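# Six arms load blanket balls into a crate

## Task

Six arms are fixed to the table top. Their positions in the scene frame (metres) and headings (degrees counter-clockwise from +x) are: arm1 at x=-0.87, y=+0.65, z=+0.72, heading -90; arm2 at x=-0.87, y=-0.65, z=+0.72, heading +90; arm3 at x=+0.00, y=+0.65, z=+0.72, heading -90; arm4 at x=+0.00, y=-0.65, z=+0.72, heading +90; arm5 at x=+0.87, y=+0.65, z=+0.72, heading -90; arm6 at x=+0.87, y=-0.65, z=+0.72, heading +90. Every ball lying on the blanket must end up inside the crate. The crate must finish upright at its original spot. At the end all grippers must release and the arms must back away, because anything a robot is still holding in place does not count.

## Robot and tools

Robots: six identical i2rt Big YAM arms named arm1 to arm6. Each has six revolute joints, a two-finger gripper and a wrist camera mounted on top of the hand, looking toward the fingertips when joints 1 and 6 are 0 and the hand is level. The hand can reach roughly 1.0 m from the joint 1 axis. Two fixed room cameras exist: cam_high and cam_low. Wrist cameras are arm1_cam_wrist through arm6_cam_wrist.

Frames: one shared scene frame, origin on the floor, +z up. The table top is near z=0.72. Arms on y=+0.65 face -y; arms on y=-0.65 face +y. 'hand' means the midpoint between the fingertips; its z axis runs along the fingers and the fingers open along its y axis. Camera calibration lines give K, distortion and T_world_to_cam (scene frame to camera frame, metres) per camera; real cameras may be off by a couple of degrees and millimetres, and wrist camera poses inherit joint reading errors.

Tool execute_actions: argument actions is a list holding one action or none. An action is an object keyed by arm name; each arm entry holds joints, a dict of absolute targets (not offsets) by name. Angles are in radians, gripper in metres. Ranges: joint1_rad -2.879 to 2.879 (rotation about the foot, positive = counter-clockwise seen from above, 0 = pointing the way the foot faces); joint2_rad 0 to 3.141 (shoulder, 0 = upper arm pointing back roughly level, increasing lifts it up then forward); joint3_rad 0 to 3.019 (elbow, 0 = folded, increasing opens); joint4_rad -1.692 to 1.57 (hand pitch, positive tilts fingers up); joint5_rad -1.57 to 1.57 (hand yaw, positive to the arm's right); joint6_rad -2.094 to 2.094 (hand roll, positive clockwise viewed from behind); gripper_m 0 to 0.093 (fingertip gap). Done tolerances are ±0.045, 0.14, 0.09, 0.055, 0.03, 0.035 rad and ±0.003 m. Any arm or joint you omit keeps its previous target. All listed motions begin together but finish independently, and joints move at different speeds so paths can sweep wide. Optional cameras: list of names, null or ['all'] for all, [] for none. Unknown keys, camera names or out-of-range numbers reject the whole call with no motion. An empty actions list just returns state and pictures.

Tool wait: seconds from 0 to 10; commands nothing new, returns state and pictures.
Tool zoom_image: camera name and region [x0, y0, x1, y1] in pixels of that camera's latest full image (origin top-left, at most 504 by 504).
Tool read_manual: optional section, 'licences' only; no motion.
Tool finished_scene: scene, the integer number of the current scene; irreversible, and its result states whether the task succeeded and gives the next task.

Result lines: joint_positions per arm (with gripper_m), joint torques in arm-joint order (biased and noisy, nonzero even in free air), pictures listing image order, and joint_status per commanded key. off_target: came to rest short and may still push. contact_stop or time_out: the joint now holds where it stopped, though a timed-out joint may keep a nearby target and continue pushing, as shown in on_its_own. 'joint command not followed' with a cause line means a self/inter-arm clearance check blocked that arm's joint targets (its gripper target still runs); those joints read not_followed and the arm may retry them on later actions until given passable targets. on_its_own lists what you did not command; 'held at' is the held target, not the actual position. To relieve a pushing joint, command its reported position. Very small target changes may not move a joint. A loaded joint sags over time.

Heat: sustained pushing or holding warms motors. A MOTOR HOT line appears from 85 °C; at 100 °C an OVER-TEMPERATURE FAULT drops that whole arm and its gripper until cooled, and its keys show limit_stop_at_motor_heat; resend targets afterwards. Heat partly persists into later scenes.

Avoid: arms pressing hard on each other (fails and ends the run) or hitting each other; the clearance check ignores fingers, gripper housings and cameras and can react late. Arms do not stop on contact and can push hard. Do not knock rigid objects out of the work area, tip or shift the crate, drop or slam balls. A stop in one call cancels your remaining motion calls in that reply. The scene keeps running while you think, and loose objects may occasionally get nudged, so verify with images before finishing. Faster robot motion is better.

Each tool is called as name(argument=value, ...) on one line, values as JSON.

## Session

execute_actions(actions=[])

Scene clock: 0.00 s.
Joint torques (N m, as the arm reports them, + toward a larger angle): no reading
arm1.joint_positions: joint1_rad=-0.013 joint2_rad=+0.427 joint3_rad=+1.465 joint4_rad=-1.543 joint5_rad=+0.015 joint6_rad=-0.001 gripper_m=+0.095
arm1.joint_status: not commanded
arm1.hand: x=-0.8704 y=+0.5451 z=+1.3730 quat_wxyz=(-0.364, -0.601, -0.611, +0.365) (m; scene frame)
arm2.joint_positions: joint1_rad=-0.014 joint2_rad=+0.442 joint3_rad=+1.473 joint4_rad=-1.523 joint5_rad=-0.002 joint6_rad=-0.015 gripper_m=+0.094
arm2.joint_status: not commanded
arm2.hand: x=-0.8651 y=-0.5275 z=+1.3653 quat_wxyz=(-0.376, +0.595, -0.619, -0.349) (m; scene frame)
arm3.joint_positions: joint1_rad=-0.015 joint2_rad=+0.433 joint3_rad=+1.456 joint4_rad=-1.522 joint5_rad=-0.014 joint6_rad=-0.008 gripper_m=+0.094
arm3.joint_status: not commanded
arm3.hand: x=-0.0032 y=+0.5298 z=+1.3683 quat_wxyz=(-0.362, -0.610, -0.605, +0.362) (m; scene frame)
arm4.joint_positions: joint1_rad=+0.014 joint2_rad=+0.422 joint3_rad=+1.453 joint4_rad=-1.535 joint5_rad=+0.009 joint6_rad=+0.013 gripper_m=+0.095
arm4.joint_status: not commanded
arm4.hand: x=+0.0021 y=-0.5333 z=+1.3826 quat_wxyz=(-0.365, +0.597, -0.621, -0.353) (m; scene frame)
arm5.joint_positions: joint1_rad=+0.007 joint2_rad=+0.433 joint3_rad=+1.471 joint4_rad=-1.550 joint5_rad=-0.012 joint6_rad=+0.012 gripper_m=+0.094
arm5.joint_status: not commanded
arm5.hand: x=+0.8718 y=+0.5347 z=+1.3709 quat_wxyz=(-0.367, -0.607, -0.614, +0.346) (m; scene frame)
arm6.joint_positions: joint1_rad=-0.003 joint2_rad=+0.423 joint3_rad=+1.460 joint4_rad=-1.530 joint5_rad=-0.009 joint6_rad=+0.000 gripper_m=+0.095
arm6.joint_status: not commanded
arm6.hand: x=+0.8631 y=-0.5354 z=+1.2906 quat_wxyz=(-0.370, +0.603, -0.610, -0.356) (m; scene frame)
pictures: arm1_cam_wrist, arm2_cam_wrist, arm3_cam_wrist, arm4_cam_wrist, arm5_cam_wrist, arm6_cam_wrist, cam_high, cam_low
Images, in order (width x height): arm1_cam_wrist 672x504, arm2_cam_wrist 672x504, arm3_cam_wrist 672x504, arm4_cam_wrist 672x504, arm5_cam_wrist 672x504, arm6_cam_wrist 672x504, cam_high 672x504, cam_low 672x504.

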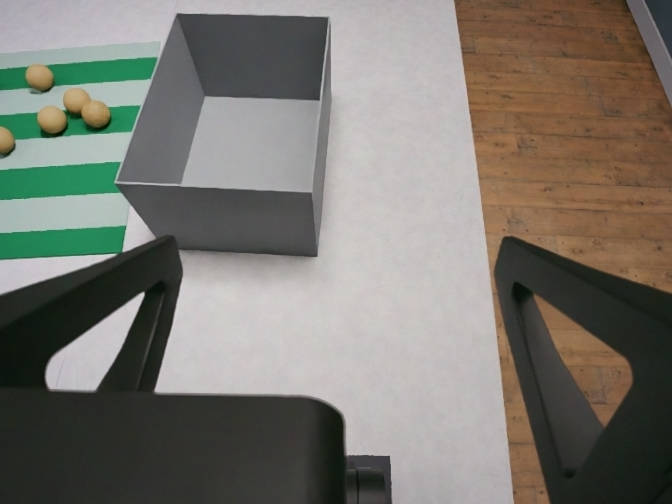

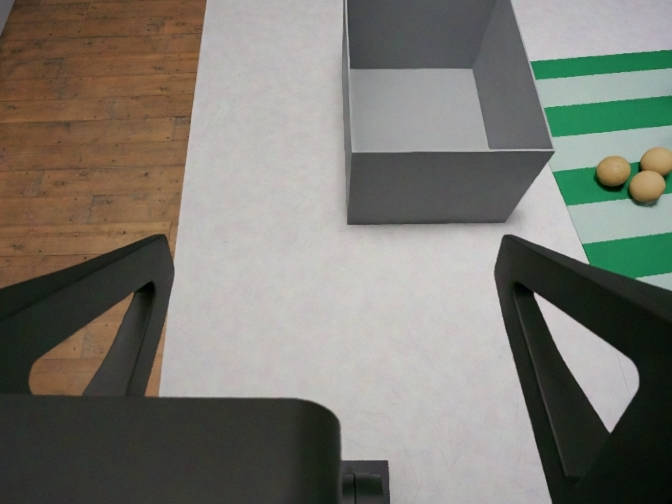

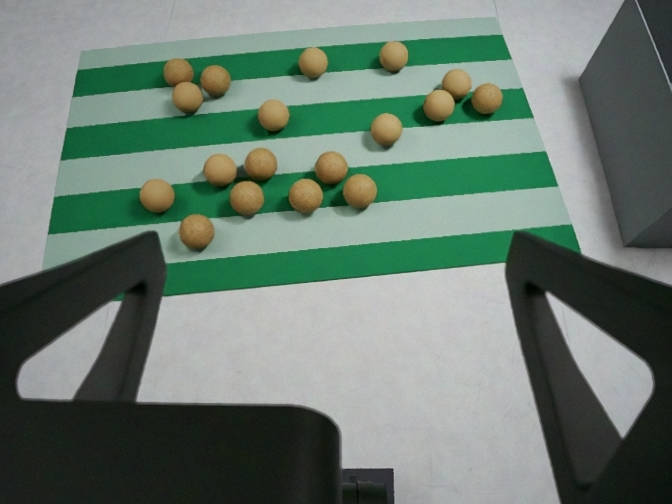

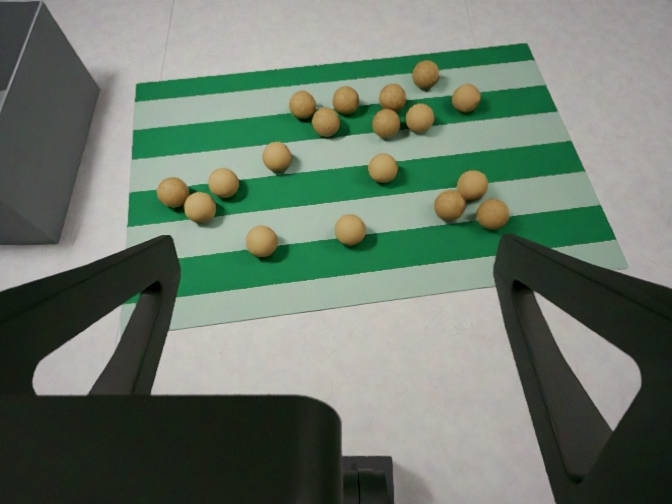

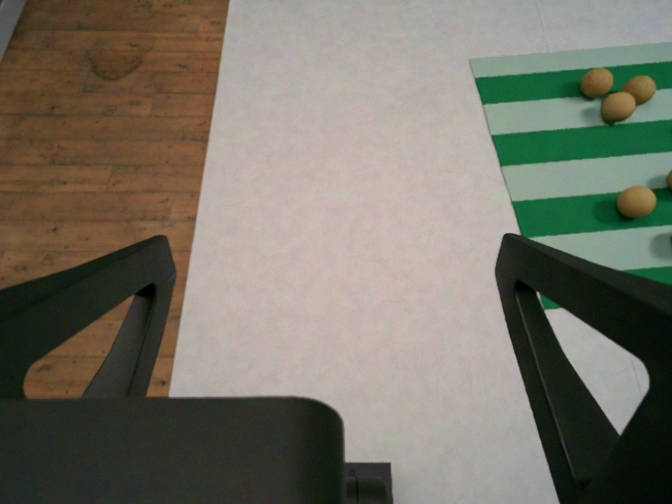

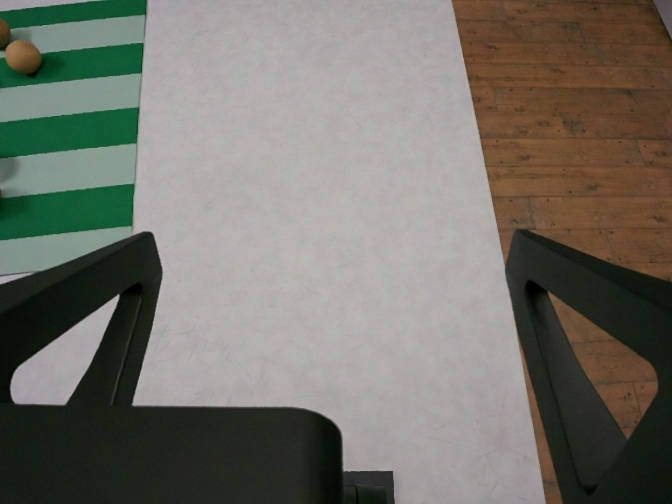

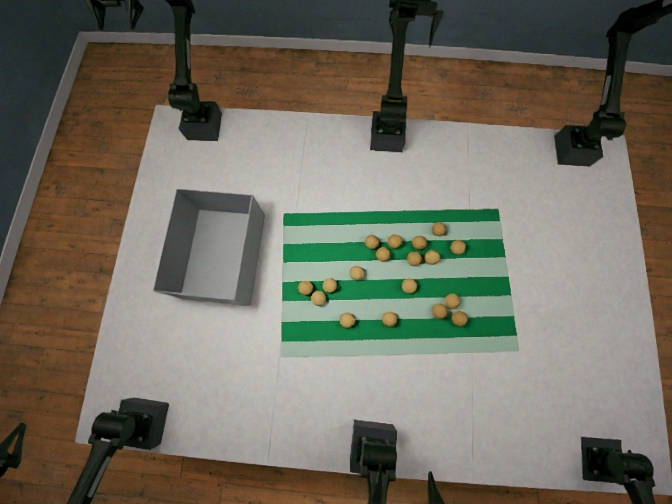

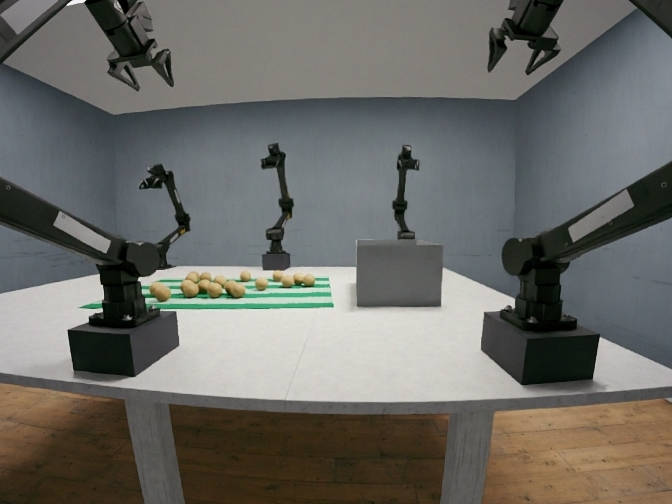

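zoom_image(camera="cam_high", region=[270, 200, 530, 370])

Region (270, 200, 530, 370) of cam_high's 672x504 image, scaled by 1.938, with more detail than that image has; it fills the top 330 rows of this view, and the rest is white.

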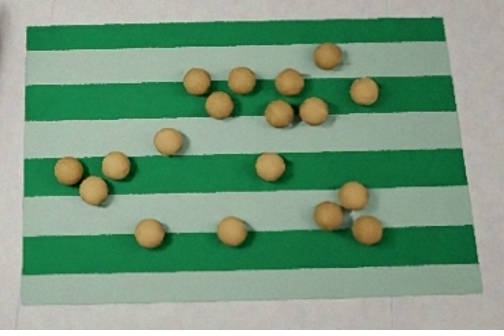

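execute_actions(actions=[{"arm3":{"joints":{"joint1_rad":0.499,"joint2_rad":1.863,"joint3_rad":1.342,"joint4_rad":-1.05,"joint5_rad":0,"joint6_rad":0,"gripper_m":0.088}},"arm4":{"joints":{"joint1_rad":0.262,"joint2_rad":1.684,"joint3_rad":1.03,"joint4_rad":-0.917,"joint5_rad":0,"joint6_rad":0,"gripper_m":0.088}}}], cameras=["arm3_cam_wrist","arm4_cam_wrist","cam_low"])

Scene clock: 108.53 s.
Joint torques (N m, as the arm reports them, + toward a larger angle): arm1=[ 0.38  4.93  7.94  1.94  0.01 -0.03] | arm2=[-1.48  6.27  7.5   2.24  0.01 -0.12] | arm3=[  1.63 -15.57  10.19   0.9   -0.06  -0.11] | arm4=[  0.5  -15.11   7.36   0.84  -0.04  -0.05] | arm5=[-0.13  4.73  7.28  1.68 -0.04 -0.06] | arm6=[1.28 3.48 7.31 1.69 0.12 0.01]
arm1.joint_positions: joint1_rad=-0.013 joint2_rad=+0.427 joint3_rad=+1.465 joint4_rad=-1.543 joint5_rad=+0.015 joint6_rad=-0.001 gripper_m=+0.095
arm1.joint_status: not commanded
arm1.hand: x=-0.8704 y=+0.5451 z=+1.3730 quat_wxyz=(-0.364, -0.601, -0.611, +0.365) (m; scene frame)
arm2.joint_positions: joint1_rad=-0.014 joint2_rad=+0.442 joint3_rad=+1.473 joint4_rad=-1.523 joint5_rad=-0.002 joint6_rad=-0.015 gripper_m=+0.094
arm2.joint_status: not commanded
arm2.hand: x=-0.8651 y=-0.5275 z=+1.3653 quat_wxyz=(-0.376, +0.595, -0.619, -0.349) (m; scene frame)
arm3.joint_positions: joint1_rad=+0.497 joint2_rad=+1.859 joint3_rad=+1.333 joint4_rad=-1.057 joint5_rad=+0.001 joint6_rad=-0.006 gripper_m=+0.088
arm3.joint_status: all done
arm3.hand: x=+0.2453 y=+0.1895 z=+0.8473 quat_wxyz=(+0.003, -0.511, -0.859, -0.003) (m; scene frame)
arm4.joint_positions: joint1_rad=+0.258 joint2_rad=+1.689 joint3_rad=+1.038 joint4_rad=-0.926 joint5_rad=+0.002 joint6_rad=+0.011 gripper_m=+0.088
arm4.joint_status: all done
arm4.hand: x=-0.0941 y=-0.2240 z=+0.8466 quat_wxyz=(+0.000, +0.777, -0.630, +0.005) (m; scene frame)
arm5.joint_positions: joint1_rad=+0.007 joint2_rad=+0.433 joint3_rad=+1.471 joint4_rad=-1.550 joint5_rad=-0.012 joint6_rad=+0.012 gripper_m=+0.094
arm5.joint_status: not commanded
arm5.hand: x=+0.8718 y=+0.5347 z=+1.3709 quat_wxyz=(-0.367, -0.607, -0.614, +0.346) (m; scene frame)
arm6.joint_positions: joint1_rad=-0.003 joint2_rad=+0.423 joint3_rad=+1.460 joint4_rad=-1.530 joint5_rad=-0.009 joint6_rad=+0.000 gripper_m=+0.095
arm6.joint_status: not commanded
arm6.hand: x=+0.8631 y=-0.5354 z=+1.2906 quat_wxyz=(-0.370, +0.603, -0.610, -0.356) (m; scene frame)
pictures: arm3_cam_wrist, arm4_cam_wrist, cam_low
camera_calibration (this result's frames):
arm3_cam_wrist: T_world_to_cam=[[-0.881991, -0.471246, -0.00428219, 0.310685], [-0.379124, 0.704118, 0.600402, -0.545278], [-0.279922, 0.531173, -0.799687, 0.770242], [0, 0, 0, 1]] pos_world=[0.282901, 0.121218, 0.944669]
arm4_cam_wrist: T_world_to_cam=[[0.978339, 0.206509, 0.0143668, 0.125154], [0.160344, -0.799866, 0.578364, -0.64533], [0.130929, -0.563532, -0.815653, 0.701683], [0, 0, 0, 1]] pos_world=[-0.11084, -0.146602, 0.943767]
Images, in order (width x height): arm3_cam_wrist 672x504, arm4_cam_wrist 672x504, cam_low 672x504.

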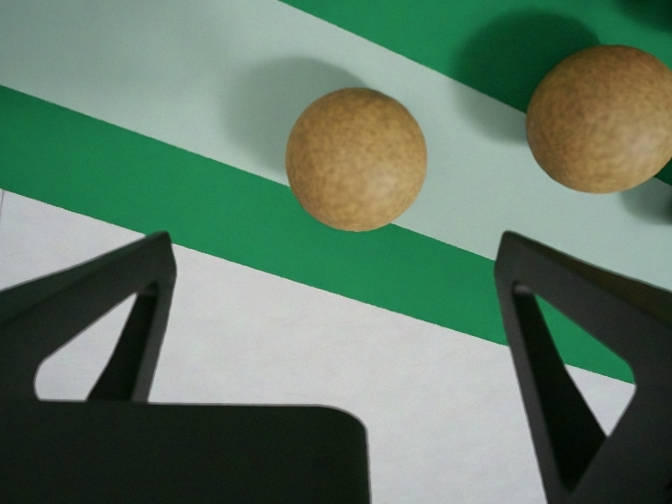

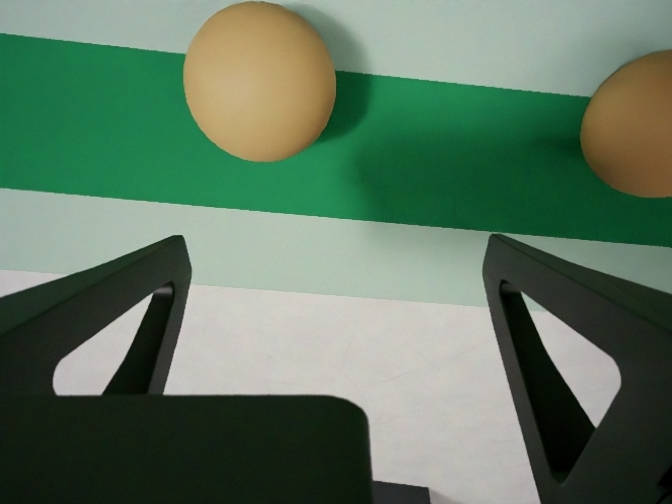

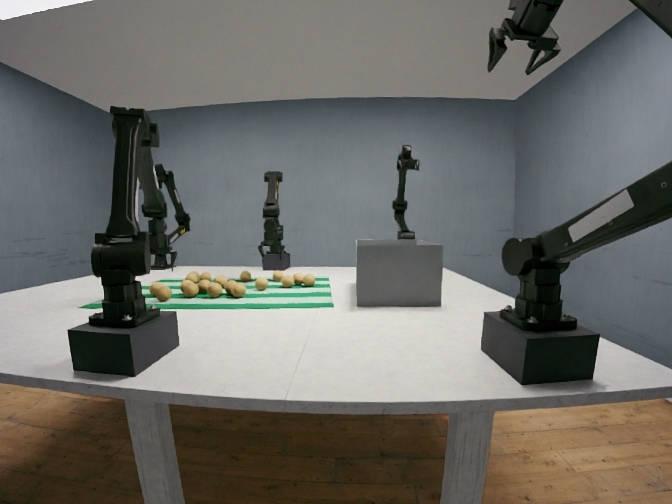

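execute_actions(actions=[{"arm3":{"joints":{"joint1_rad":0.474,"joint2_rad":1.976,"joint3_rad":1.198,"joint4_rad":-0.793}},"arm4":{"joints":{"joint1_rad":0.325,"joint2_rad":1.938,"joint3_rad":1.064,"joint4_rad":-0.697}}}], cameras=["arm3_cam_wrist","arm4_cam_wrist"])

Scene clock: 127.43 s.
Joint torques (N m, as the arm reports them, + toward a larger angle): arm1=[ 0.13  4.85  7.96  1.92  0.02 -0.06] | arm2=[-1.48  6.24  7.51  2.24  0.01 -0.12] | arm3=[  0.78 -16.     8.75   1.15  -0.11  -0.1 ] | arm4=[ -0.12 -16.04   8.37   0.65  -0.03  -0.05] | arm5=[-0.22  4.65  7.28  1.67 -0.04 -0.06] | arm6=[1.11 4.42 7.13 1.69 0.13 0.08]
arm1.joint_positions: joint1_rad=-0.013 joint2_rad=+0.427 joint3_rad=+1.465 joint4_rad=-1.543 joint5_rad=+0.015 joint6_rad=-0.001 gripper_m=+0.095
arm1.joint_status: not commanded
arm1.hand: x=-0.8704 y=+0.5451 z=+1.3730 quat_wxyz=(-0.364, -0.601, -0.611, +0.365) (m; scene frame)
arm2.joint_positions: joint1_rad=-0.014 joint2_rad=+0.442 joint3_rad=+1.473 joint4_rad=-1.523 joint5_rad=-0.002 joint6_rad=-0.015 gripper_m=+0.094
arm2.joint_status: not commanded
arm2.hand: x=-0.8651 y=-0.5275 z=+1.3653 quat_wxyz=(-0.376, +0.595, -0.619, -0.349) (m; scene frame)
arm3.joint_positions: joint1_rad=+0.483 joint2_rad=+1.976 joint3_rad=+1.186 joint4_rad=-0.806 joint5_rad=+0.001 joint6_rad=-0.006 gripper_m=+0.088
arm3.joint_status: all done
arm3.hand: x=+0.2273 y=+0.2090 z=+0.7449 quat_wxyz=(+0.009, -0.517, -0.856, -0.007) (m; scene frame)
arm4.joint_positions: joint1_rad=+0.331 joint2_rad=+1.932 joint3_rad=+1.046 joint4_rad=-0.704 joint5_rad=+0.001 joint6_rad=+0.011 gripper_m=+0.088
arm4.joint_status: all done
arm4.hand: x=-0.1299 y=-0.2128 z=+0.7442 quat_wxyz=(+0.004, +0.799, -0.601, +0.010) (m; scene frame)
arm5.joint_positions: joint1_rad=+0.007 joint2_rad=+0.433 joint3_rad=+1.471 joint4_rad=-1.550 joint5_rad=-0.012 joint6_rad=+0.012 gripper_m=+0.094
arm5.joint_status: not commanded
arm5.hand: x=+0.8718 y=+0.5347 z=+1.3709 quat_wxyz=(-0.367, -0.607, -0.614, +0.346) (m; scene frame)
arm6.joint_positions: joint1_rad=-0.003 joint2_rad=+0.423 joint3_rad=+1.460 joint4_rad=-1.530 joint5_rad=-0.009 joint6_rad=+0.000 gripper_m=+0.095
arm6.joint_status: not commanded
arm6.hand: x=+0.8631 y=-0.5354 z=+1.2906 quat_wxyz=(-0.370, +0.603, -0.610, -0.356) (m; scene frame)
pictures: arm3_cam_wrist, arm4_cam_wrist
camera_calibration (this result's frames):
arm3_cam_wrist: T_world_to_cam=[[-0.888563, -0.458735, -0.00433421, 0.302467], [-0.365271, 0.701745, 0.611663, -0.515369], [-0.277549, 0.545084, -0.791107, 0.663079], [0, 0, 0, 1]] pos_world=[0.264549, 0.138976, 0.841109]
arm4_cam_wrist: T_world_to_cam=[[0.960788, 0.276934, 0.0139074, 0.172358], [0.21597, -0.778853, 0.58885, -0.567543], [0.173904, -0.562757, -0.808123, 0.629267], [0, 0, 0, 1]] pos_world=[-0.152459, -0.13564, 0.840326]
Images, in order (width x height): arm3_cam_wrist 672x504, arm4_cam_wrist 672x504.

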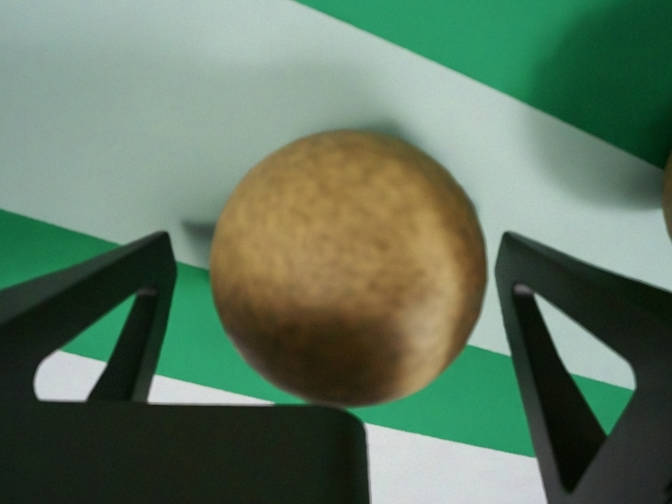

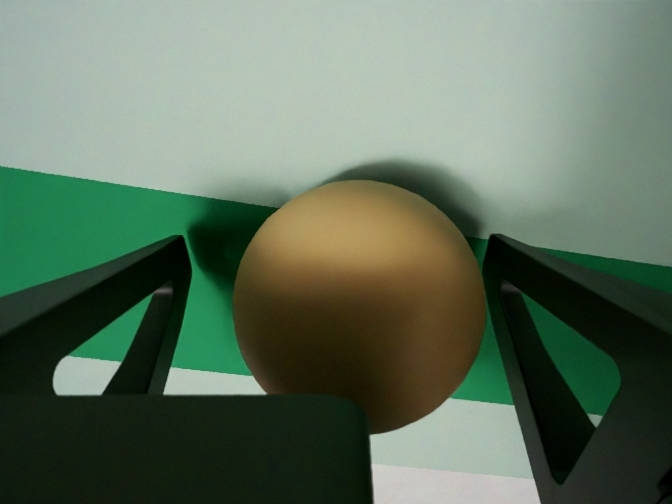

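execute_actions(actions=[{"arm3":{"joints":{"gripper_m":0.05}},"arm4":{"joints":{"gripper_m":0.05}}}], cameras=["arm3_cam_wrist","arm4_cam_wrist"])

Scene clock: 133.57 s.
Joint torques (N m, as the arm reports them, + toward a larger angle): arm1=[ 0.42  4.69  7.93  1.93  0.   -0.04] | arm2=[-1.48  6.29  7.51  2.24  0.01 -0.12] | arm3=[  0.91 -15.92   8.67   1.23  -0.08  -0.1 ] | arm4=[ -0.01 -16.15   8.28   0.74  -0.02  -0.05] | arm5=[-0.22  4.64  7.29  1.7  -0.04 -0.06] | arm6=[0.38 3.7  7.23 1.64 0.17 0.03]
arm1.joint_positions: joint1_rad=-0.013 joint2_rad=+0.427 joint3_rad=+1.465 joint4_rad=-1.543 joint5_rad=+0.015 joint6_rad=-0.001 gripper_m=+0.095
arm1.joint_status: not commanded
arm1.hand: x=-0.8704 y=+0.5451 z=+1.3730 quat_wxyz=(-0.364, -0.601, -0.611, +0.365) (m; scene frame)
arm2.joint_positions: joint1_rad=-0.014 joint2_rad=+0.442 joint3_rad=+1.473 joint4_rad=-1.523 joint5_rad=-0.002 joint6_rad=-0.015 gripper_m=+0.094
arm2.joint_status: not commanded
arm2.hand: x=-0.8651 y=-0.5275 z=+1.3653 quat_wxyz=(-0.376, +0.595, -0.619, -0.349) (m; scene frame)
arm3.joint_positions: joint1_rad=+0.483 joint2_rad=+1.976 joint3_rad=+1.186 joint4_rad=-0.806 joint5_rad=+0.001 joint6_rad=-0.006 gripper_m=+0.056
arm3.joint_status: gripper_m off_target (ended at +0.056, target +0.050)
arm3.hand: x=+0.2273 y=+0.2090 z=+0.7449 quat_wxyz=(+0.009, -0.517, -0.856, -0.007) (m; scene frame)
arm4.joint_positions: joint1_rad=+0.331 joint2_rad=+1.932 joint3_rad=+1.046 joint4_rad=-0.704 joint5_rad=+0.001 joint6_rad=+0.010 gripper_m=+0.056
arm4.joint_status: gripper_m off_target (ended at +0.056, target +0.050)
arm4.hand: x=-0.1299 y=-0.2128 z=+0.7442 quat_wxyz=(+0.004, +0.799, -0.601, +0.010) (m; scene frame)
arm5.joint_positions: joint1_rad=+0.007 joint2_rad=+0.433 joint3_rad=+1.471 joint4_rad=-1.550 joint5_rad=-0.012 joint6_rad=+0.012 gripper_m=+0.094
arm5.joint_status: not commanded
arm5.hand: x=+0.8718 y=+0.5347 z=+1.3709 quat_wxyz=(-0.367, -0.607, -0.614, +0.346) (m; scene frame)
arm6.joint_positions: joint1_rad=-0.003 joint2_rad=+0.423 joint3_rad=+1.460 joint4_rad=-1.530 joint5_rad=-0.009 joint6_rad=+0.000 gripper_m=+0.095
arm6.joint_status: not commanded
arm6.hand: x=+0.8631 y=-0.5354 z=+1.2906 quat_wxyz=(-0.370, +0.603, -0.610, -0.356) (m; scene frame)
pictures: arm3_cam_wrist, arm4_cam_wrist
camera_calibration (this result's frames):
arm3_cam_wrist: T_world_to_cam=[[-0.888563, -0.458735, -0.00433421, 0.302467], [-0.365271, 0.701745, 0.611663, -0.515369], [-0.277549, 0.545084, -0.791107, 0.663079], [0, 0, 0, 1]] pos_world=[0.264549, 0.138976, 0.841109]
arm4_cam_wrist: T_world_to_cam=[[0.96069, 0.277294, 0.0135179, 0.172777], [0.21648, -0.778706, 0.588858, -0.567452], [0.173813, -0.562784, -0.808123, 0.62925], [0, 0, 0, 1]] pos_world=[-0.152515, -0.135657, 0.840325]
Images, in order (width x height): arm3_cam_wrist 672x504, arm4_cam_wrist 672x504.

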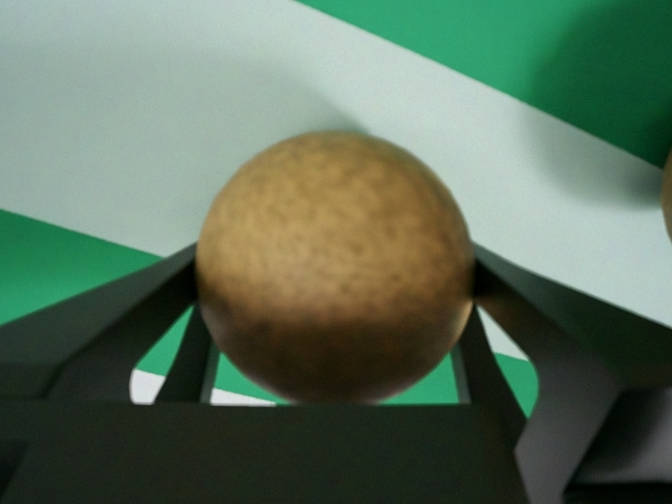

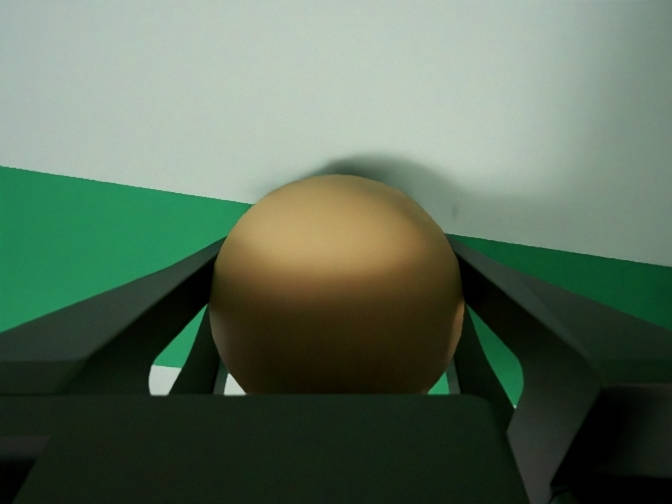

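execute_actions(actions=[{"arm3":{"joints":{"joint2_rad":1.4}},"arm4":{"joints":{"joint2_rad":1.4}}}], cameras=[])

execute_actions(actions=[{"arm3":{"joints":{"joint1_rad":-0.89,"joint3_rad":2.25,"joint4_rad":-1.128}},"arm4":{"joints":{"joint1_rad":0.85,"joint3_rad":2.204,"joint4_rad":-1.082}}}], cameras=["cam_high"])

execute_actions(actions=[{"arm3":{"joints":{"joint2_rad":2.18}}}], cameras=["cam_high","cam_low","arm3_cam_wrist"])

Scene clock: 171.23 s.
Joint torques (N m, as the arm reports them, + toward a larger angle): arm1=[ 0.18  4.64  7.91  1.95  0.01 -0.05] | arm2=[-1.53  6.24  7.5   2.24  0.01 -0.12] | arm3=[  0.89 -10.33  12.87   2.24  -0.08  -0.08] | arm4=[ -0.26 -12.01  12.19   1.71  -0.02  -0.05] | arm5=[-0.24  4.62  7.29  1.69 -0.04 -0.06] | arm6=[0.67 4.67 7.11 1.6  0.16 0.  ]
arm1.joint_positions: joint1_rad=-0.013 joint2_rad=+0.427 joint3_rad=+1.465 joint4_rad=-1.543 joint5_rad=+0.015 joint6_rad=-0.001 gripper_m=+0.095
arm1.joint_status: not commanded
arm1.hand: x=-0.8704 y=+0.5451 z=+1.3730 quat_wxyz=(-0.364, -0.601, -0.611, +0.365) (m; scene frame)
arm2.joint_positions: joint1_rad=-0.014 joint2_rad=+0.442 joint3_rad=+1.473 joint4_rad=-1.523 joint5_rad=-0.002 joint6_rad=-0.015 gripper_m=+0.094
arm2.joint_status: not commanded
arm2.hand: x=-0.8651 y=-0.5275 z=+1.3653 quat_wxyz=(-0.376, +0.595, -0.619, -0.349) (m; scene frame)
arm3.joint_positions: joint1_rad=+0.483 joint2_rad=+1.392 joint3_rad=+1.186 joint4_rad=-0.804 joint5_rad=+0.001 joint6_rad=-0.006 gripper_m=+0.056
arm3.joint_status: all done
arm3.hand: x=+0.2398 y=+0.1830 z=+1.0393 quat_wxyz=(-0.238, -0.497, -0.822, +0.145) (m; scene frame)
arm4.joint_positions: joint1_rad=+0.331 joint2_rad=+1.397 joint3_rad=+1.046 joint4_rad=-0.704 joint5_rad=+0.001 joint6_rad=+0.010 gripper_m=+0.056
arm4.joint_status: all done
arm4.hand: x=-0.1447 y=-0.1673 z=+0.9950 quat_wxyz=(-0.153, +0.773, -0.581, -0.203) (m; scene frame)
arm5.joint_positions: joint1_rad=+0.007 joint2_rad=+0.433 joint3_rad=+1.471 joint4_rad=-1.550 joint5_rad=-0.012 joint6_rad=+0.012 gripper_m=+0.094
arm5.joint_status: not commanded
arm5.hand: x=+0.8718 y=+0.5347 z=+1.3709 quat_wxyz=(-0.367, -0.607, -0.614, +0.346) (m; scene frame)
arm6.joint_positions: joint1_rad=-0.003 joint2_rad=+0.423 joint3_rad=+1.460 joint4_rad=-1.530 joint5_rad=-0.009 joint6_rad=+0.000 gripper_m=+0.095
arm6.joint_status: not commanded
arm6.hand: x=+0.8631 y=-0.5354 z=+1.2906 quat_wxyz=(-0.370, +0.603, -0.610, -0.356) (m; scene frame)
pictures: none
No camera images: the call's "cameras" was empty. Leave "cameras" out to get every camera's image.

Scene clock: 173.20 s.
Joint torques (N m, as the arm reports them, + toward a larger angle): arm1=[ 0.31  4.74  7.92  1.9   0.02 -0.04] | arm2=[-1.52  6.26  7.5   2.25  0.01 -0.12] | arm3=[ 1.52 -8.03 11.47  1.99 -0.11 -0.1 ] | arm4=[ -0.13 -10.05  12.36   1.9    0.09  -0.04] | arm5=[-0.12  4.63  7.29  1.7  -0.04 -0.06] | arm6=[0.37 4.27 7.07 1.81 0.13 0.06]
arm1.joint_positions: joint1_rad=-0.013 joint2_rad=+0.427 joint3_rad=+1.465 joint4_rad=-1.543 joint5_rad=+0.015 joint6_rad=-0.001 gripper_m=+0.095
arm1.joint_status: not commanded
arm1.hand: x=-0.8704 y=+0.5451 z=+1.3730 quat_wxyz=(-0.364, -0.601, -0.611, +0.365) (m; scene frame)
arm2.joint_positions: joint1_rad=-0.014 joint2_rad=+0.442 joint3_rad=+1.473 joint4_rad=-1.523 joint5_rad=-0.002 joint6_rad=-0.015 gripper_m=+0.094
arm2.joint_status: not commanded
arm2.hand: x=-0.8651 y=-0.5275 z=+1.3653 quat_wxyz=(-0.376, +0.595, -0.619, -0.349) (m; scene frame)
arm3.joint_positions: joint1_rad=-0.887 joint2_rad=+1.388 joint3_rad=+2.225 joint4_rad=-1.114 joint5_rad=+0.002 joint6_rad=-0.005 gripper_m=+0.056
arm3.joint_status: all done
arm3.hand: x=-0.4028 y=+0.3311 z=+1.5389 quat_wxyz=(-0.199, -0.753, -0.265, +0.568) (m; scene frame)
arm4.joint_positions: joint1_rad=+0.855 joint2_rad=+1.398 joint3_rad=+2.172 joint4_rad=-1.077 joint5_rad=-0.002 joint6_rad=+0.009 gripper_m=+0.056
arm4.joint_status: all done
arm4.hand: x=-0.3903 y=-0.2841 z=+1.5326 quat_wxyz=(-0.215, +0.749, -0.300, -0.550) (m; scene frame)
arm5.joint_positions: joint1_rad=+0.007 joint2_rad=+0.433 joint3_rad=+1.471 joint4_rad=-1.550 joint5_rad=-0.012 joint6_rad=+0.012 gripper_m=+0.094
arm5.joint_status: not commanded
arm5.hand: x=+0.8718 y=+0.5347 z=+1.3709 quat_wxyz=(-0.367, -0.607, -0.614, +0.346) (m; scene frame)
arm6.joint_positions: joint1_rad=-0.003 joint2_rad=+0.423 joint3_rad=+1.460 joint4_rad=-1.530 joint5_rad=-0.009 joint6_rad=+0.000 gripper_m=+0.095
arm6.joint_status: not commanded
arm6.hand: x=+0.8631 y=-0.5354 z=+1.2906 quat_wxyz=(-0.370, +0.603, -0.610, -0.356) (m; scene frame)
pictures: cam_high
Images, in order (width x height): cam_high 672x504.

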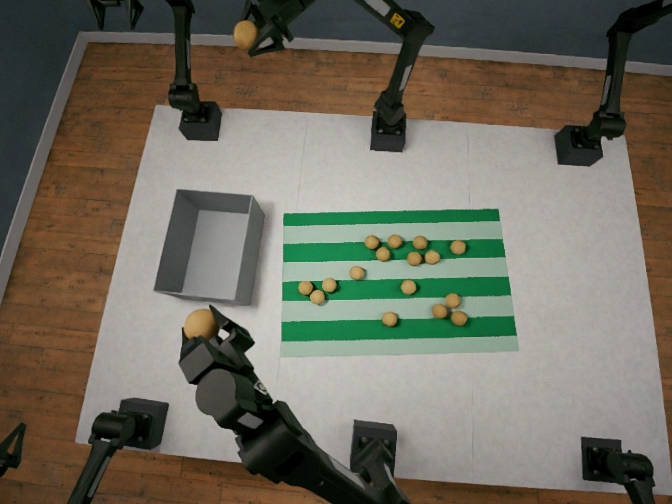

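Scene clock: 175.17 s.
Joint torques (N m, as the arm reports them, + toward a larger angle): arm1=[ 0.29  4.84  7.94  1.92 -0.01 -0.05] | arm2=[-1.46  6.25  7.5   2.25  0.01 -0.12] | arm3=[  1.64 -20.14  14.76   1.57  -0.1   -0.1 ] | arm4=[ -0.09 -10.37  12.38   1.96   0.09  -0.04] | arm5=[-0.2   4.74  7.3   1.67 -0.04 -0.06] | arm6=[0.62 4.56 7.31 1.74 0.11 0.05]
arm1.joint_positions: joint1_rad=-0.013 joint2_rad=+0.427 joint3_rad=+1.465 joint4_rad=-1.543 joint5_rad=+0.015 joint6_rad=-0.001 gripper_m=+0.095
arm1.joint_status: not commanded
arm1.hand: x=-0.8704 y=+0.5451 z=+1.3730 quat_wxyz=(-0.364, -0.601, -0.611, +0.365) (m; scene frame)
arm2.joint_positions: joint1_rad=-0.014 joint2_rad=+0.442 joint3_rad=+1.473 joint4_rad=-1.523 joint5_rad=-0.002 joint6_rad=-0.015 gripper_m=+0.094
arm2.joint_status: not commanded
arm2.hand: x=-0.8651 y=-0.5275 z=+1.3653 quat_wxyz=(-0.376, +0.595, -0.619, -0.349) (m; scene frame)
arm3.joint_positions: joint1_rad=-0.887 joint2_rad=+2.152 joint3_rad=+2.218 joint4_rad=-1.123 joint5_rad=+0.002 joint6_rad=-0.005 gripper_m=+0.056
arm3.joint_status: all done
arm3.hand: x=-0.6158 y=+0.1567 z=+1.0271 quat_wxyz=(-0.084, -0.912, -0.323, +0.238) (m; scene frame)
arm4.joint_positions: joint1_rad=+0.855 joint2_rad=+1.398 joint3_rad=+2.172 joint4_rad=-1.077 joint5_rad=-0.002 joint6_rad=+0.009 gripper_m=+0.056
arm4.joint_status: not commanded
arm4.hand: x=-0.3903 y=-0.2841 z=+1.5326 quat_wxyz=(-0.215, +0.749, -0.300, -0.550) (m; scene frame)
arm5.joint_positions: joint1_rad=+0.007 joint2_rad=+0.433 joint3_rad=+1.471 joint4_rad=-1.550 joint5_rad=-0.012 joint6_rad=+0.012 gripper_m=+0.094
arm5.joint_status: not commanded
arm5.hand: x=+0.8718 y=+0.5347 z=+1.3709 quat_wxyz=(-0.367, -0.607, -0.614, +0.346) (m; scene frame)
arm6.joint_positions: joint1_rad=-0.003 joint2_rad=+0.423 joint3_rad=+1.460 joint4_rad=-1.530 joint5_rad=-0.009 joint6_rad=+0.000 gripper_m=+0.095
arm6.joint_status: not commanded
arm6.hand: x=+0.8631 y=-0.5354 z=+1.2906 quat_wxyz=(-0.370, +0.603, -0.610, -0.356) (m; scene frame)
pictures: arm3_cam_wrist, cam_high, cam_low
camera_calibration (this result's frames):
arm3_cam_wrist: T_world_to_cam=[[-0.625995, 0.779812, -0.00484824, -0.501352], [0.773372, 0.621599, 0.124542, 0.254809], [0.100133, 0.0742129, -0.992203, 1.19373], [0, 0, 0, 1]] pos_world=[-0.630437, 0.143981, 1.15026]
Images, in order (width x height): arm3_cam_wrist 672x504, cam_high 672x504, cam_low 672x504.

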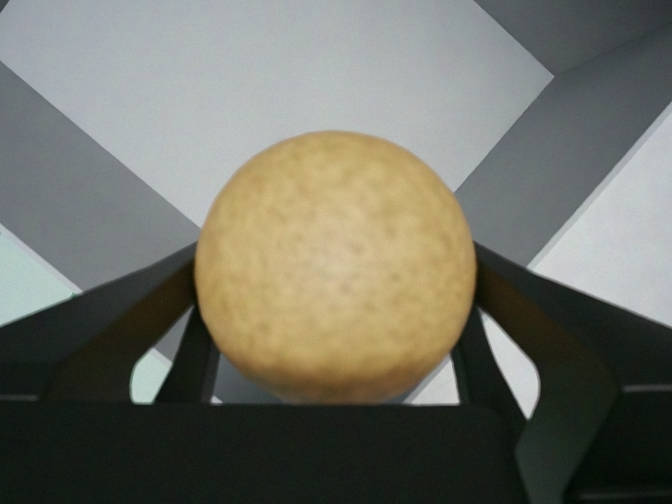

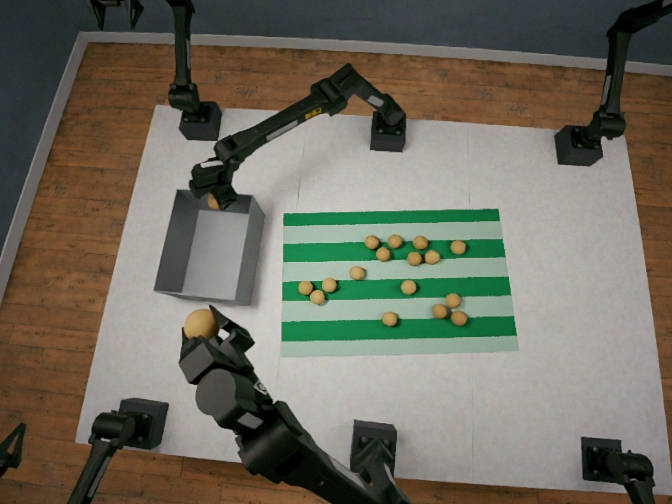

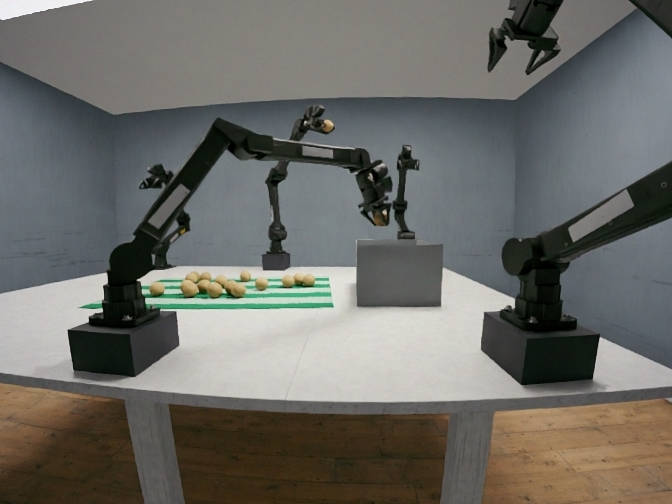

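execute_actions(actions=[{"arm3":{"joints":{"joint1_rad":-0.86,"joint2_rad":2.23}},"arm4":{"joints":{"joint2_rad":2.2}}}], cameras=["cam_high","cam_low","arm3_cam_wrist","arm4_cam_wrist"])

Scene clock: 187.53 s.
Joint torques (N m, as the arm reports them, + toward a larger angle): arm1=[ 0.26  4.95  7.88  1.98  0.02 -0.02] | arm2=[-1.46  6.25  7.51  2.25  0.01 -0.12] | arm3=[  2.31 -21.65  14.6    1.41  -0.13  -0.1 ] | arm4=[ -0.17 -25.08  12.98   1.26  -0.03   0.04] | arm5=[-0.23  4.64  7.29  1.66 -0.04 -0.06] | arm6=[ 0.92  3.84  7.18  1.73  0.08 -0.02]
arm1.joint_positions: joint1_rad=-0.013 joint2_rad=+0.427 joint3_rad=+1.465 joint4_rad=-1.543 joint5_rad=+0.015 joint6_rad=-0.001 gripper_m=+0.095
arm1.joint_status: not commanded
arm1.hand: x=-0.8704 y=+0.5451 z=+1.3730 quat_wxyz=(-0.364, -0.601, -0.611, +0.365) (m; scene frame)
arm2.joint_positions: joint1_rad=-0.014 joint2_rad=+0.442 joint3_rad=+1.473 joint4_rad=-1.523 joint5_rad=-0.002 joint6_rad=-0.015 gripper_m=+0.094
arm2.joint_status: not commanded
arm2.hand: x=-0.8651 y=-0.5275 z=+1.3653 quat_wxyz=(-0.376, +0.595, -0.619, -0.349) (m; scene frame)
arm3.joint_positions: joint1_rad=-0.866 joint2_rad=+2.217 joint3_rad=+2.218 joint4_rad=-1.123 joint5_rad=+0.002 joint6_rad=-0.005 gripper_m=+0.056
arm3.joint_status: all done
arm3.hand: x=-0.6084 y=+0.1413 z=+0.9778 quat_wxyz=(-0.076, -0.916, -0.335, +0.208) (m; scene frame)
arm4.joint_positions: joint1_rad=+0.855 joint2_rad=+2.187 joint3_rad=+2.185 joint4_rad=-1.079 joint5_rad=+0.001 joint6_rad=+0.000 gripper_m=+0.056
arm4.joint_status: all done
arm4.hand: x=-0.5782 y=-0.1049 z=+1.0048 quat_wxyz=(-0.090, +0.902, -0.358, -0.223) (m; scene frame)
arm5.joint_positions: joint1_rad=+0.007 joint2_rad=+0.433 joint3_rad=+1.471 joint4_rad=-1.550 joint5_rad=-0.012 joint6_rad=+0.012 gripper_m=+0.094
arm5.joint_status: not commanded
arm5.hand: x=+0.8718 y=+0.5347 z=+1.3709 quat_wxyz=(-0.367, -0.607, -0.614, +0.346) (m; scene frame)
arm6.joint_positions: joint1_rad=-0.003 joint2_rad=+0.423 joint3_rad=+1.460 joint4_rad=-1.530 joint5_rad=-0.009 joint6_rad=+0.000 gripper_m=+0.095
arm6.joint_status: not commanded
arm6.hand: x=+0.8631 y=-0.5354 z=+1.2906 quat_wxyz=(-0.370, +0.603, -0.610, -0.356) (m; scene frame)
pictures: arm3_cam_wrist, arm4_cam_wrist, cam_high, cam_low
camera_calibration (this result's frames):
arm3_cam_wrist: T_world_to_cam=[[-0.642031, 0.766662, -0.00515386, -0.492574], [0.752418, 0.631364, 0.18774, 0.188884], [0.147187, 0.116657, -0.982205, 1.15816], [0, 0, 0, 1]] pos_world=[-0.628833, 0.123276, 1.09955]
arm4_cam_wrist: T_world_to_cam=[[0.688846, 0.724832, 0.0104971, 0.462735], [0.718477, -0.684588, 0.123004, 0.228374], [0.0963434, -0.0771888, -0.992351, 1.16978], [0, 0, 0, 1]] pos_world=[-0.595536, -0.0887694, 1.12789]
Images, in order (width x height): arm3_cam_wrist 672x504, arm4_cam_wrist 672x504, cam_high 672x504, cam_low 672x504.

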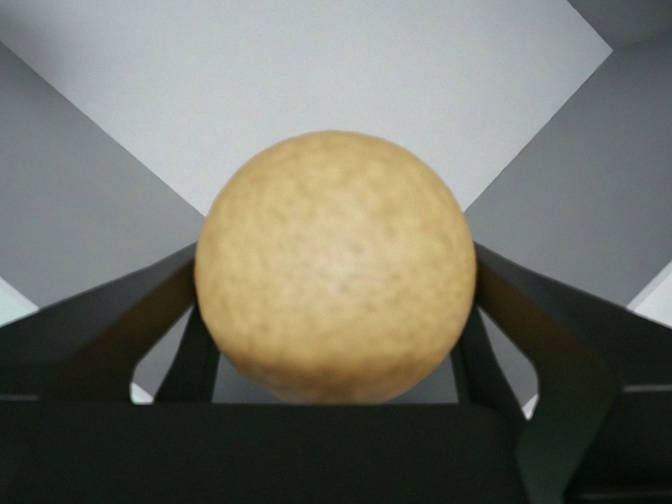

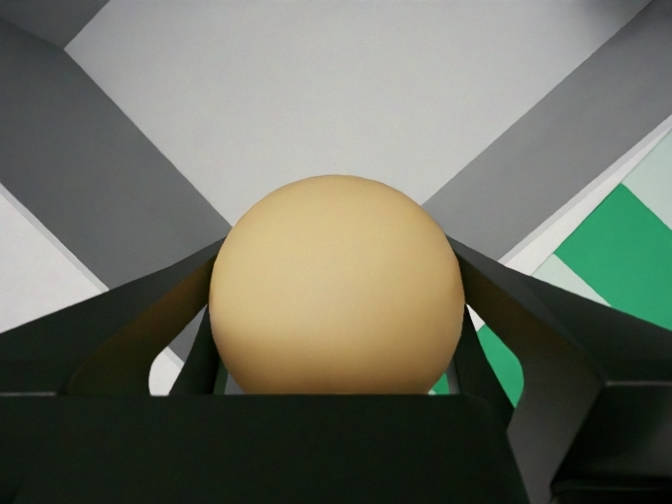

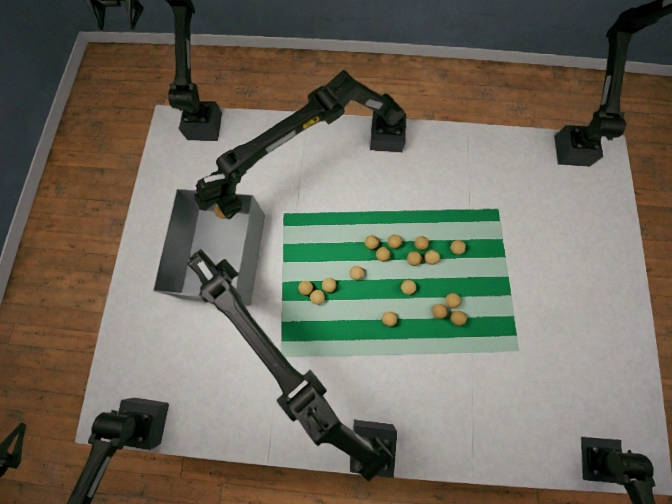

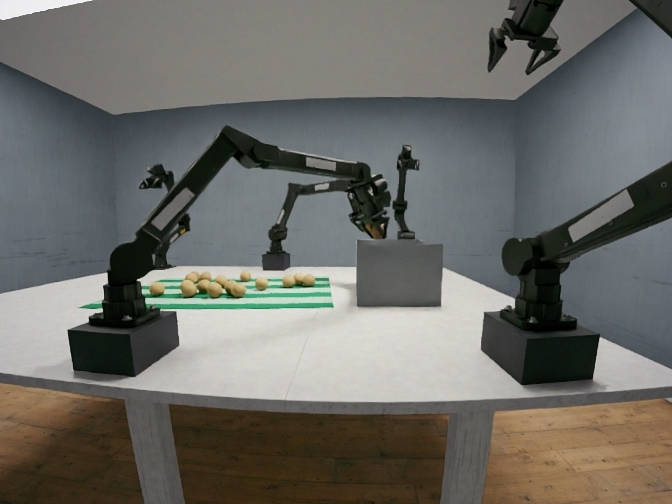

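execute_actions(actions=[{"arm3":{"joints":{"joint4_rad":-1.05,"joint2_rad":2.25}},"arm4":{"joints":{"joint2_rad":2.27,"joint4_rad":-0.93}}}], cameras=["cam_low","arm3_cam_wrist","arm4_cam_wrist"])

Scene clock: 193.03 s.
Joint torques (N m, as the arm reports them, + toward a larger angle): arm1=[ 0.25  4.76  7.89  1.97  0.01 -0.04] | arm2=[-1.5   6.29  7.5   2.25  0.01 -0.12] | arm3=[  2.79 -20.52  14.68   2.56  -0.09  -0.1 ] | arm4=[ -0.11 -26.95  12.99   2.14  -0.02   0.03] | arm5=[-0.16  4.69  7.28  1.7  -0.05 -0.06] | arm6=[ 0.86  4.62  7.22  1.69  0.08 -0.02]
arm1.joint_positions: joint1_rad=-0.013 joint2_rad=+0.427 joint3_rad=+1.465 joint4_rad=-1.543 joint5_rad=+0.015 joint6_rad=-0.001 gripper_m=+0.095
arm1.joint_status: not commanded
arm1.hand: x=-0.8704 y=+0.5451 z=+1.3730 quat_wxyz=(-0.364, -0.601, -0.611, +0.365) (m; scene frame)
arm2.joint_positions: joint1_rad=-0.014 joint2_rad=+0.442 joint3_rad=+1.473 joint4_rad=-1.523 joint5_rad=-0.002 joint6_rad=-0.015 gripper_m=+0.094
arm2.joint_status: not commanded
arm2.hand: x=-0.8651 y=-0.5275 z=+1.3653 quat_wxyz=(-0.376, +0.595, -0.619, -0.349) (m; scene frame)
arm3.joint_positions: joint1_rad=-0.866 joint2_rad=+2.218 joint3_rad=+2.218 joint4_rad=-1.070 joint5_rad=+0.002 joint6_rad=-0.005 gripper_m=+0.056
arm3.joint_status: all done
arm3.hand: x=-0.6174 y=+0.1338 z=+0.9829 quat_wxyz=(-0.085, -0.910, -0.333, +0.232) (m; scene frame)
arm4.joint_positions: joint1_rad=+0.855 joint2_rad=+2.276 joint3_rad=+2.185 joint4_rad=-0.944 joint5_rad=+0.001 joint6_rad=+0.000 gripper_m=+0.056
arm4.joint_status: all done
arm4.hand: x=-0.6006 y=-0.0836 z=+0.9506 quat_wxyz=(-0.098, +0.897, -0.356, -0.243) (m; scene frame)
arm5.joint_positions: joint1_rad=+0.007 joint2_rad=+0.433 joint3_rad=+1.471 joint4_rad=-1.550 joint5_rad=-0.012 joint6_rad=+0.012 gripper_m=+0.094
arm5.joint_status: not commanded
arm5.hand: x=+0.8718 y=+0.5347 z=+1.3709 quat_wxyz=(-0.367, -0.607, -0.614, +0.346) (m; scene frame)
arm6.joint_positions: joint1_rad=-0.003 joint2_rad=+0.423 joint3_rad=+1.460 joint4_rad=-1.530 joint5_rad=-0.009 joint6_rad=+0.000 gripper_m=+0.095
arm6.joint_status: not commanded
arm6.hand: x=+0.8631 y=-0.5354 z=+1.2906 quat_wxyz=(-0.370, +0.603, -0.610, -0.356) (m; scene frame)
pictures: arm3_cam_wrist, arm4_cam_wrist, cam_low
camera_calibration (this result's frames):
arm3_cam_wrist: T_world_to_cam=[[-0.64206, 0.766637, -0.00521291, -0.492514], [0.75905, 0.636631, 0.136175, 0.253536], [0.107716, 0.0834757, -0.990671, 1.15375], [0, 0, 0, 1]] pos_world=[-0.632946, 0.119861, 1.10589]
arm4_cam_wrist: T_world_to_cam=[[0.689121, 0.724573, 0.0102881, 0.463667], [0.721885, -0.687664, 0.0774624, 0.310786], [0.0632019, -0.0459542, -0.996942, 1.10685], [0, 0, 0, 1]] pos_world=[-0.613829, -0.0713796, 1.07462]
Images, in order (width x height): arm3_cam_wrist 672x504, arm4_cam_wrist 672x504, cam_low 672x504.

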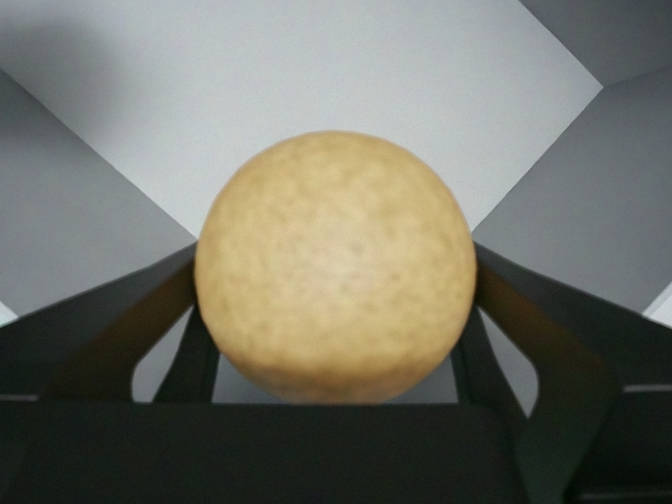

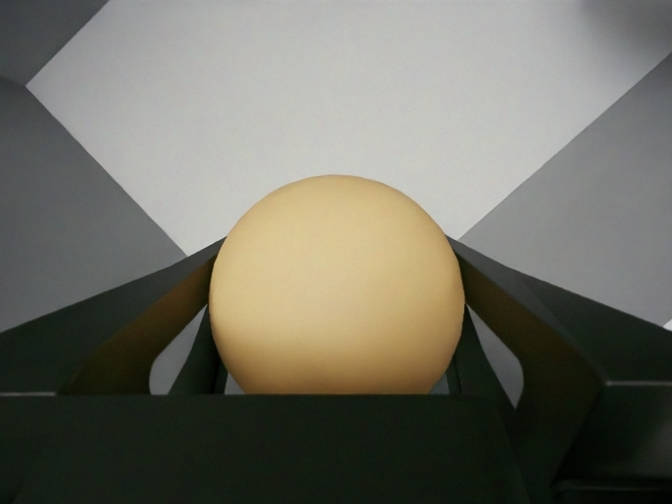

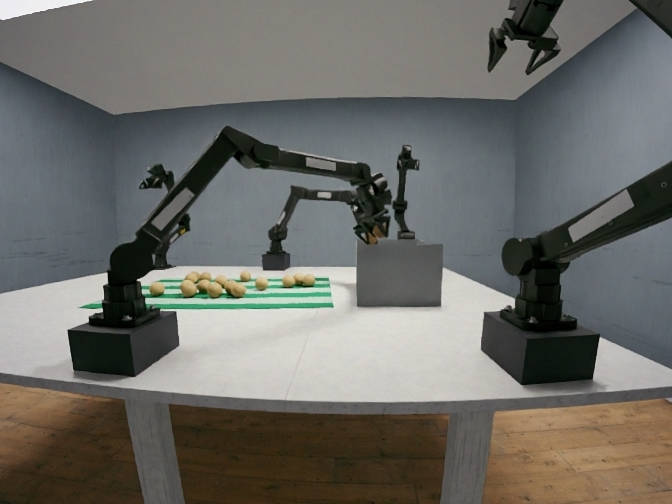

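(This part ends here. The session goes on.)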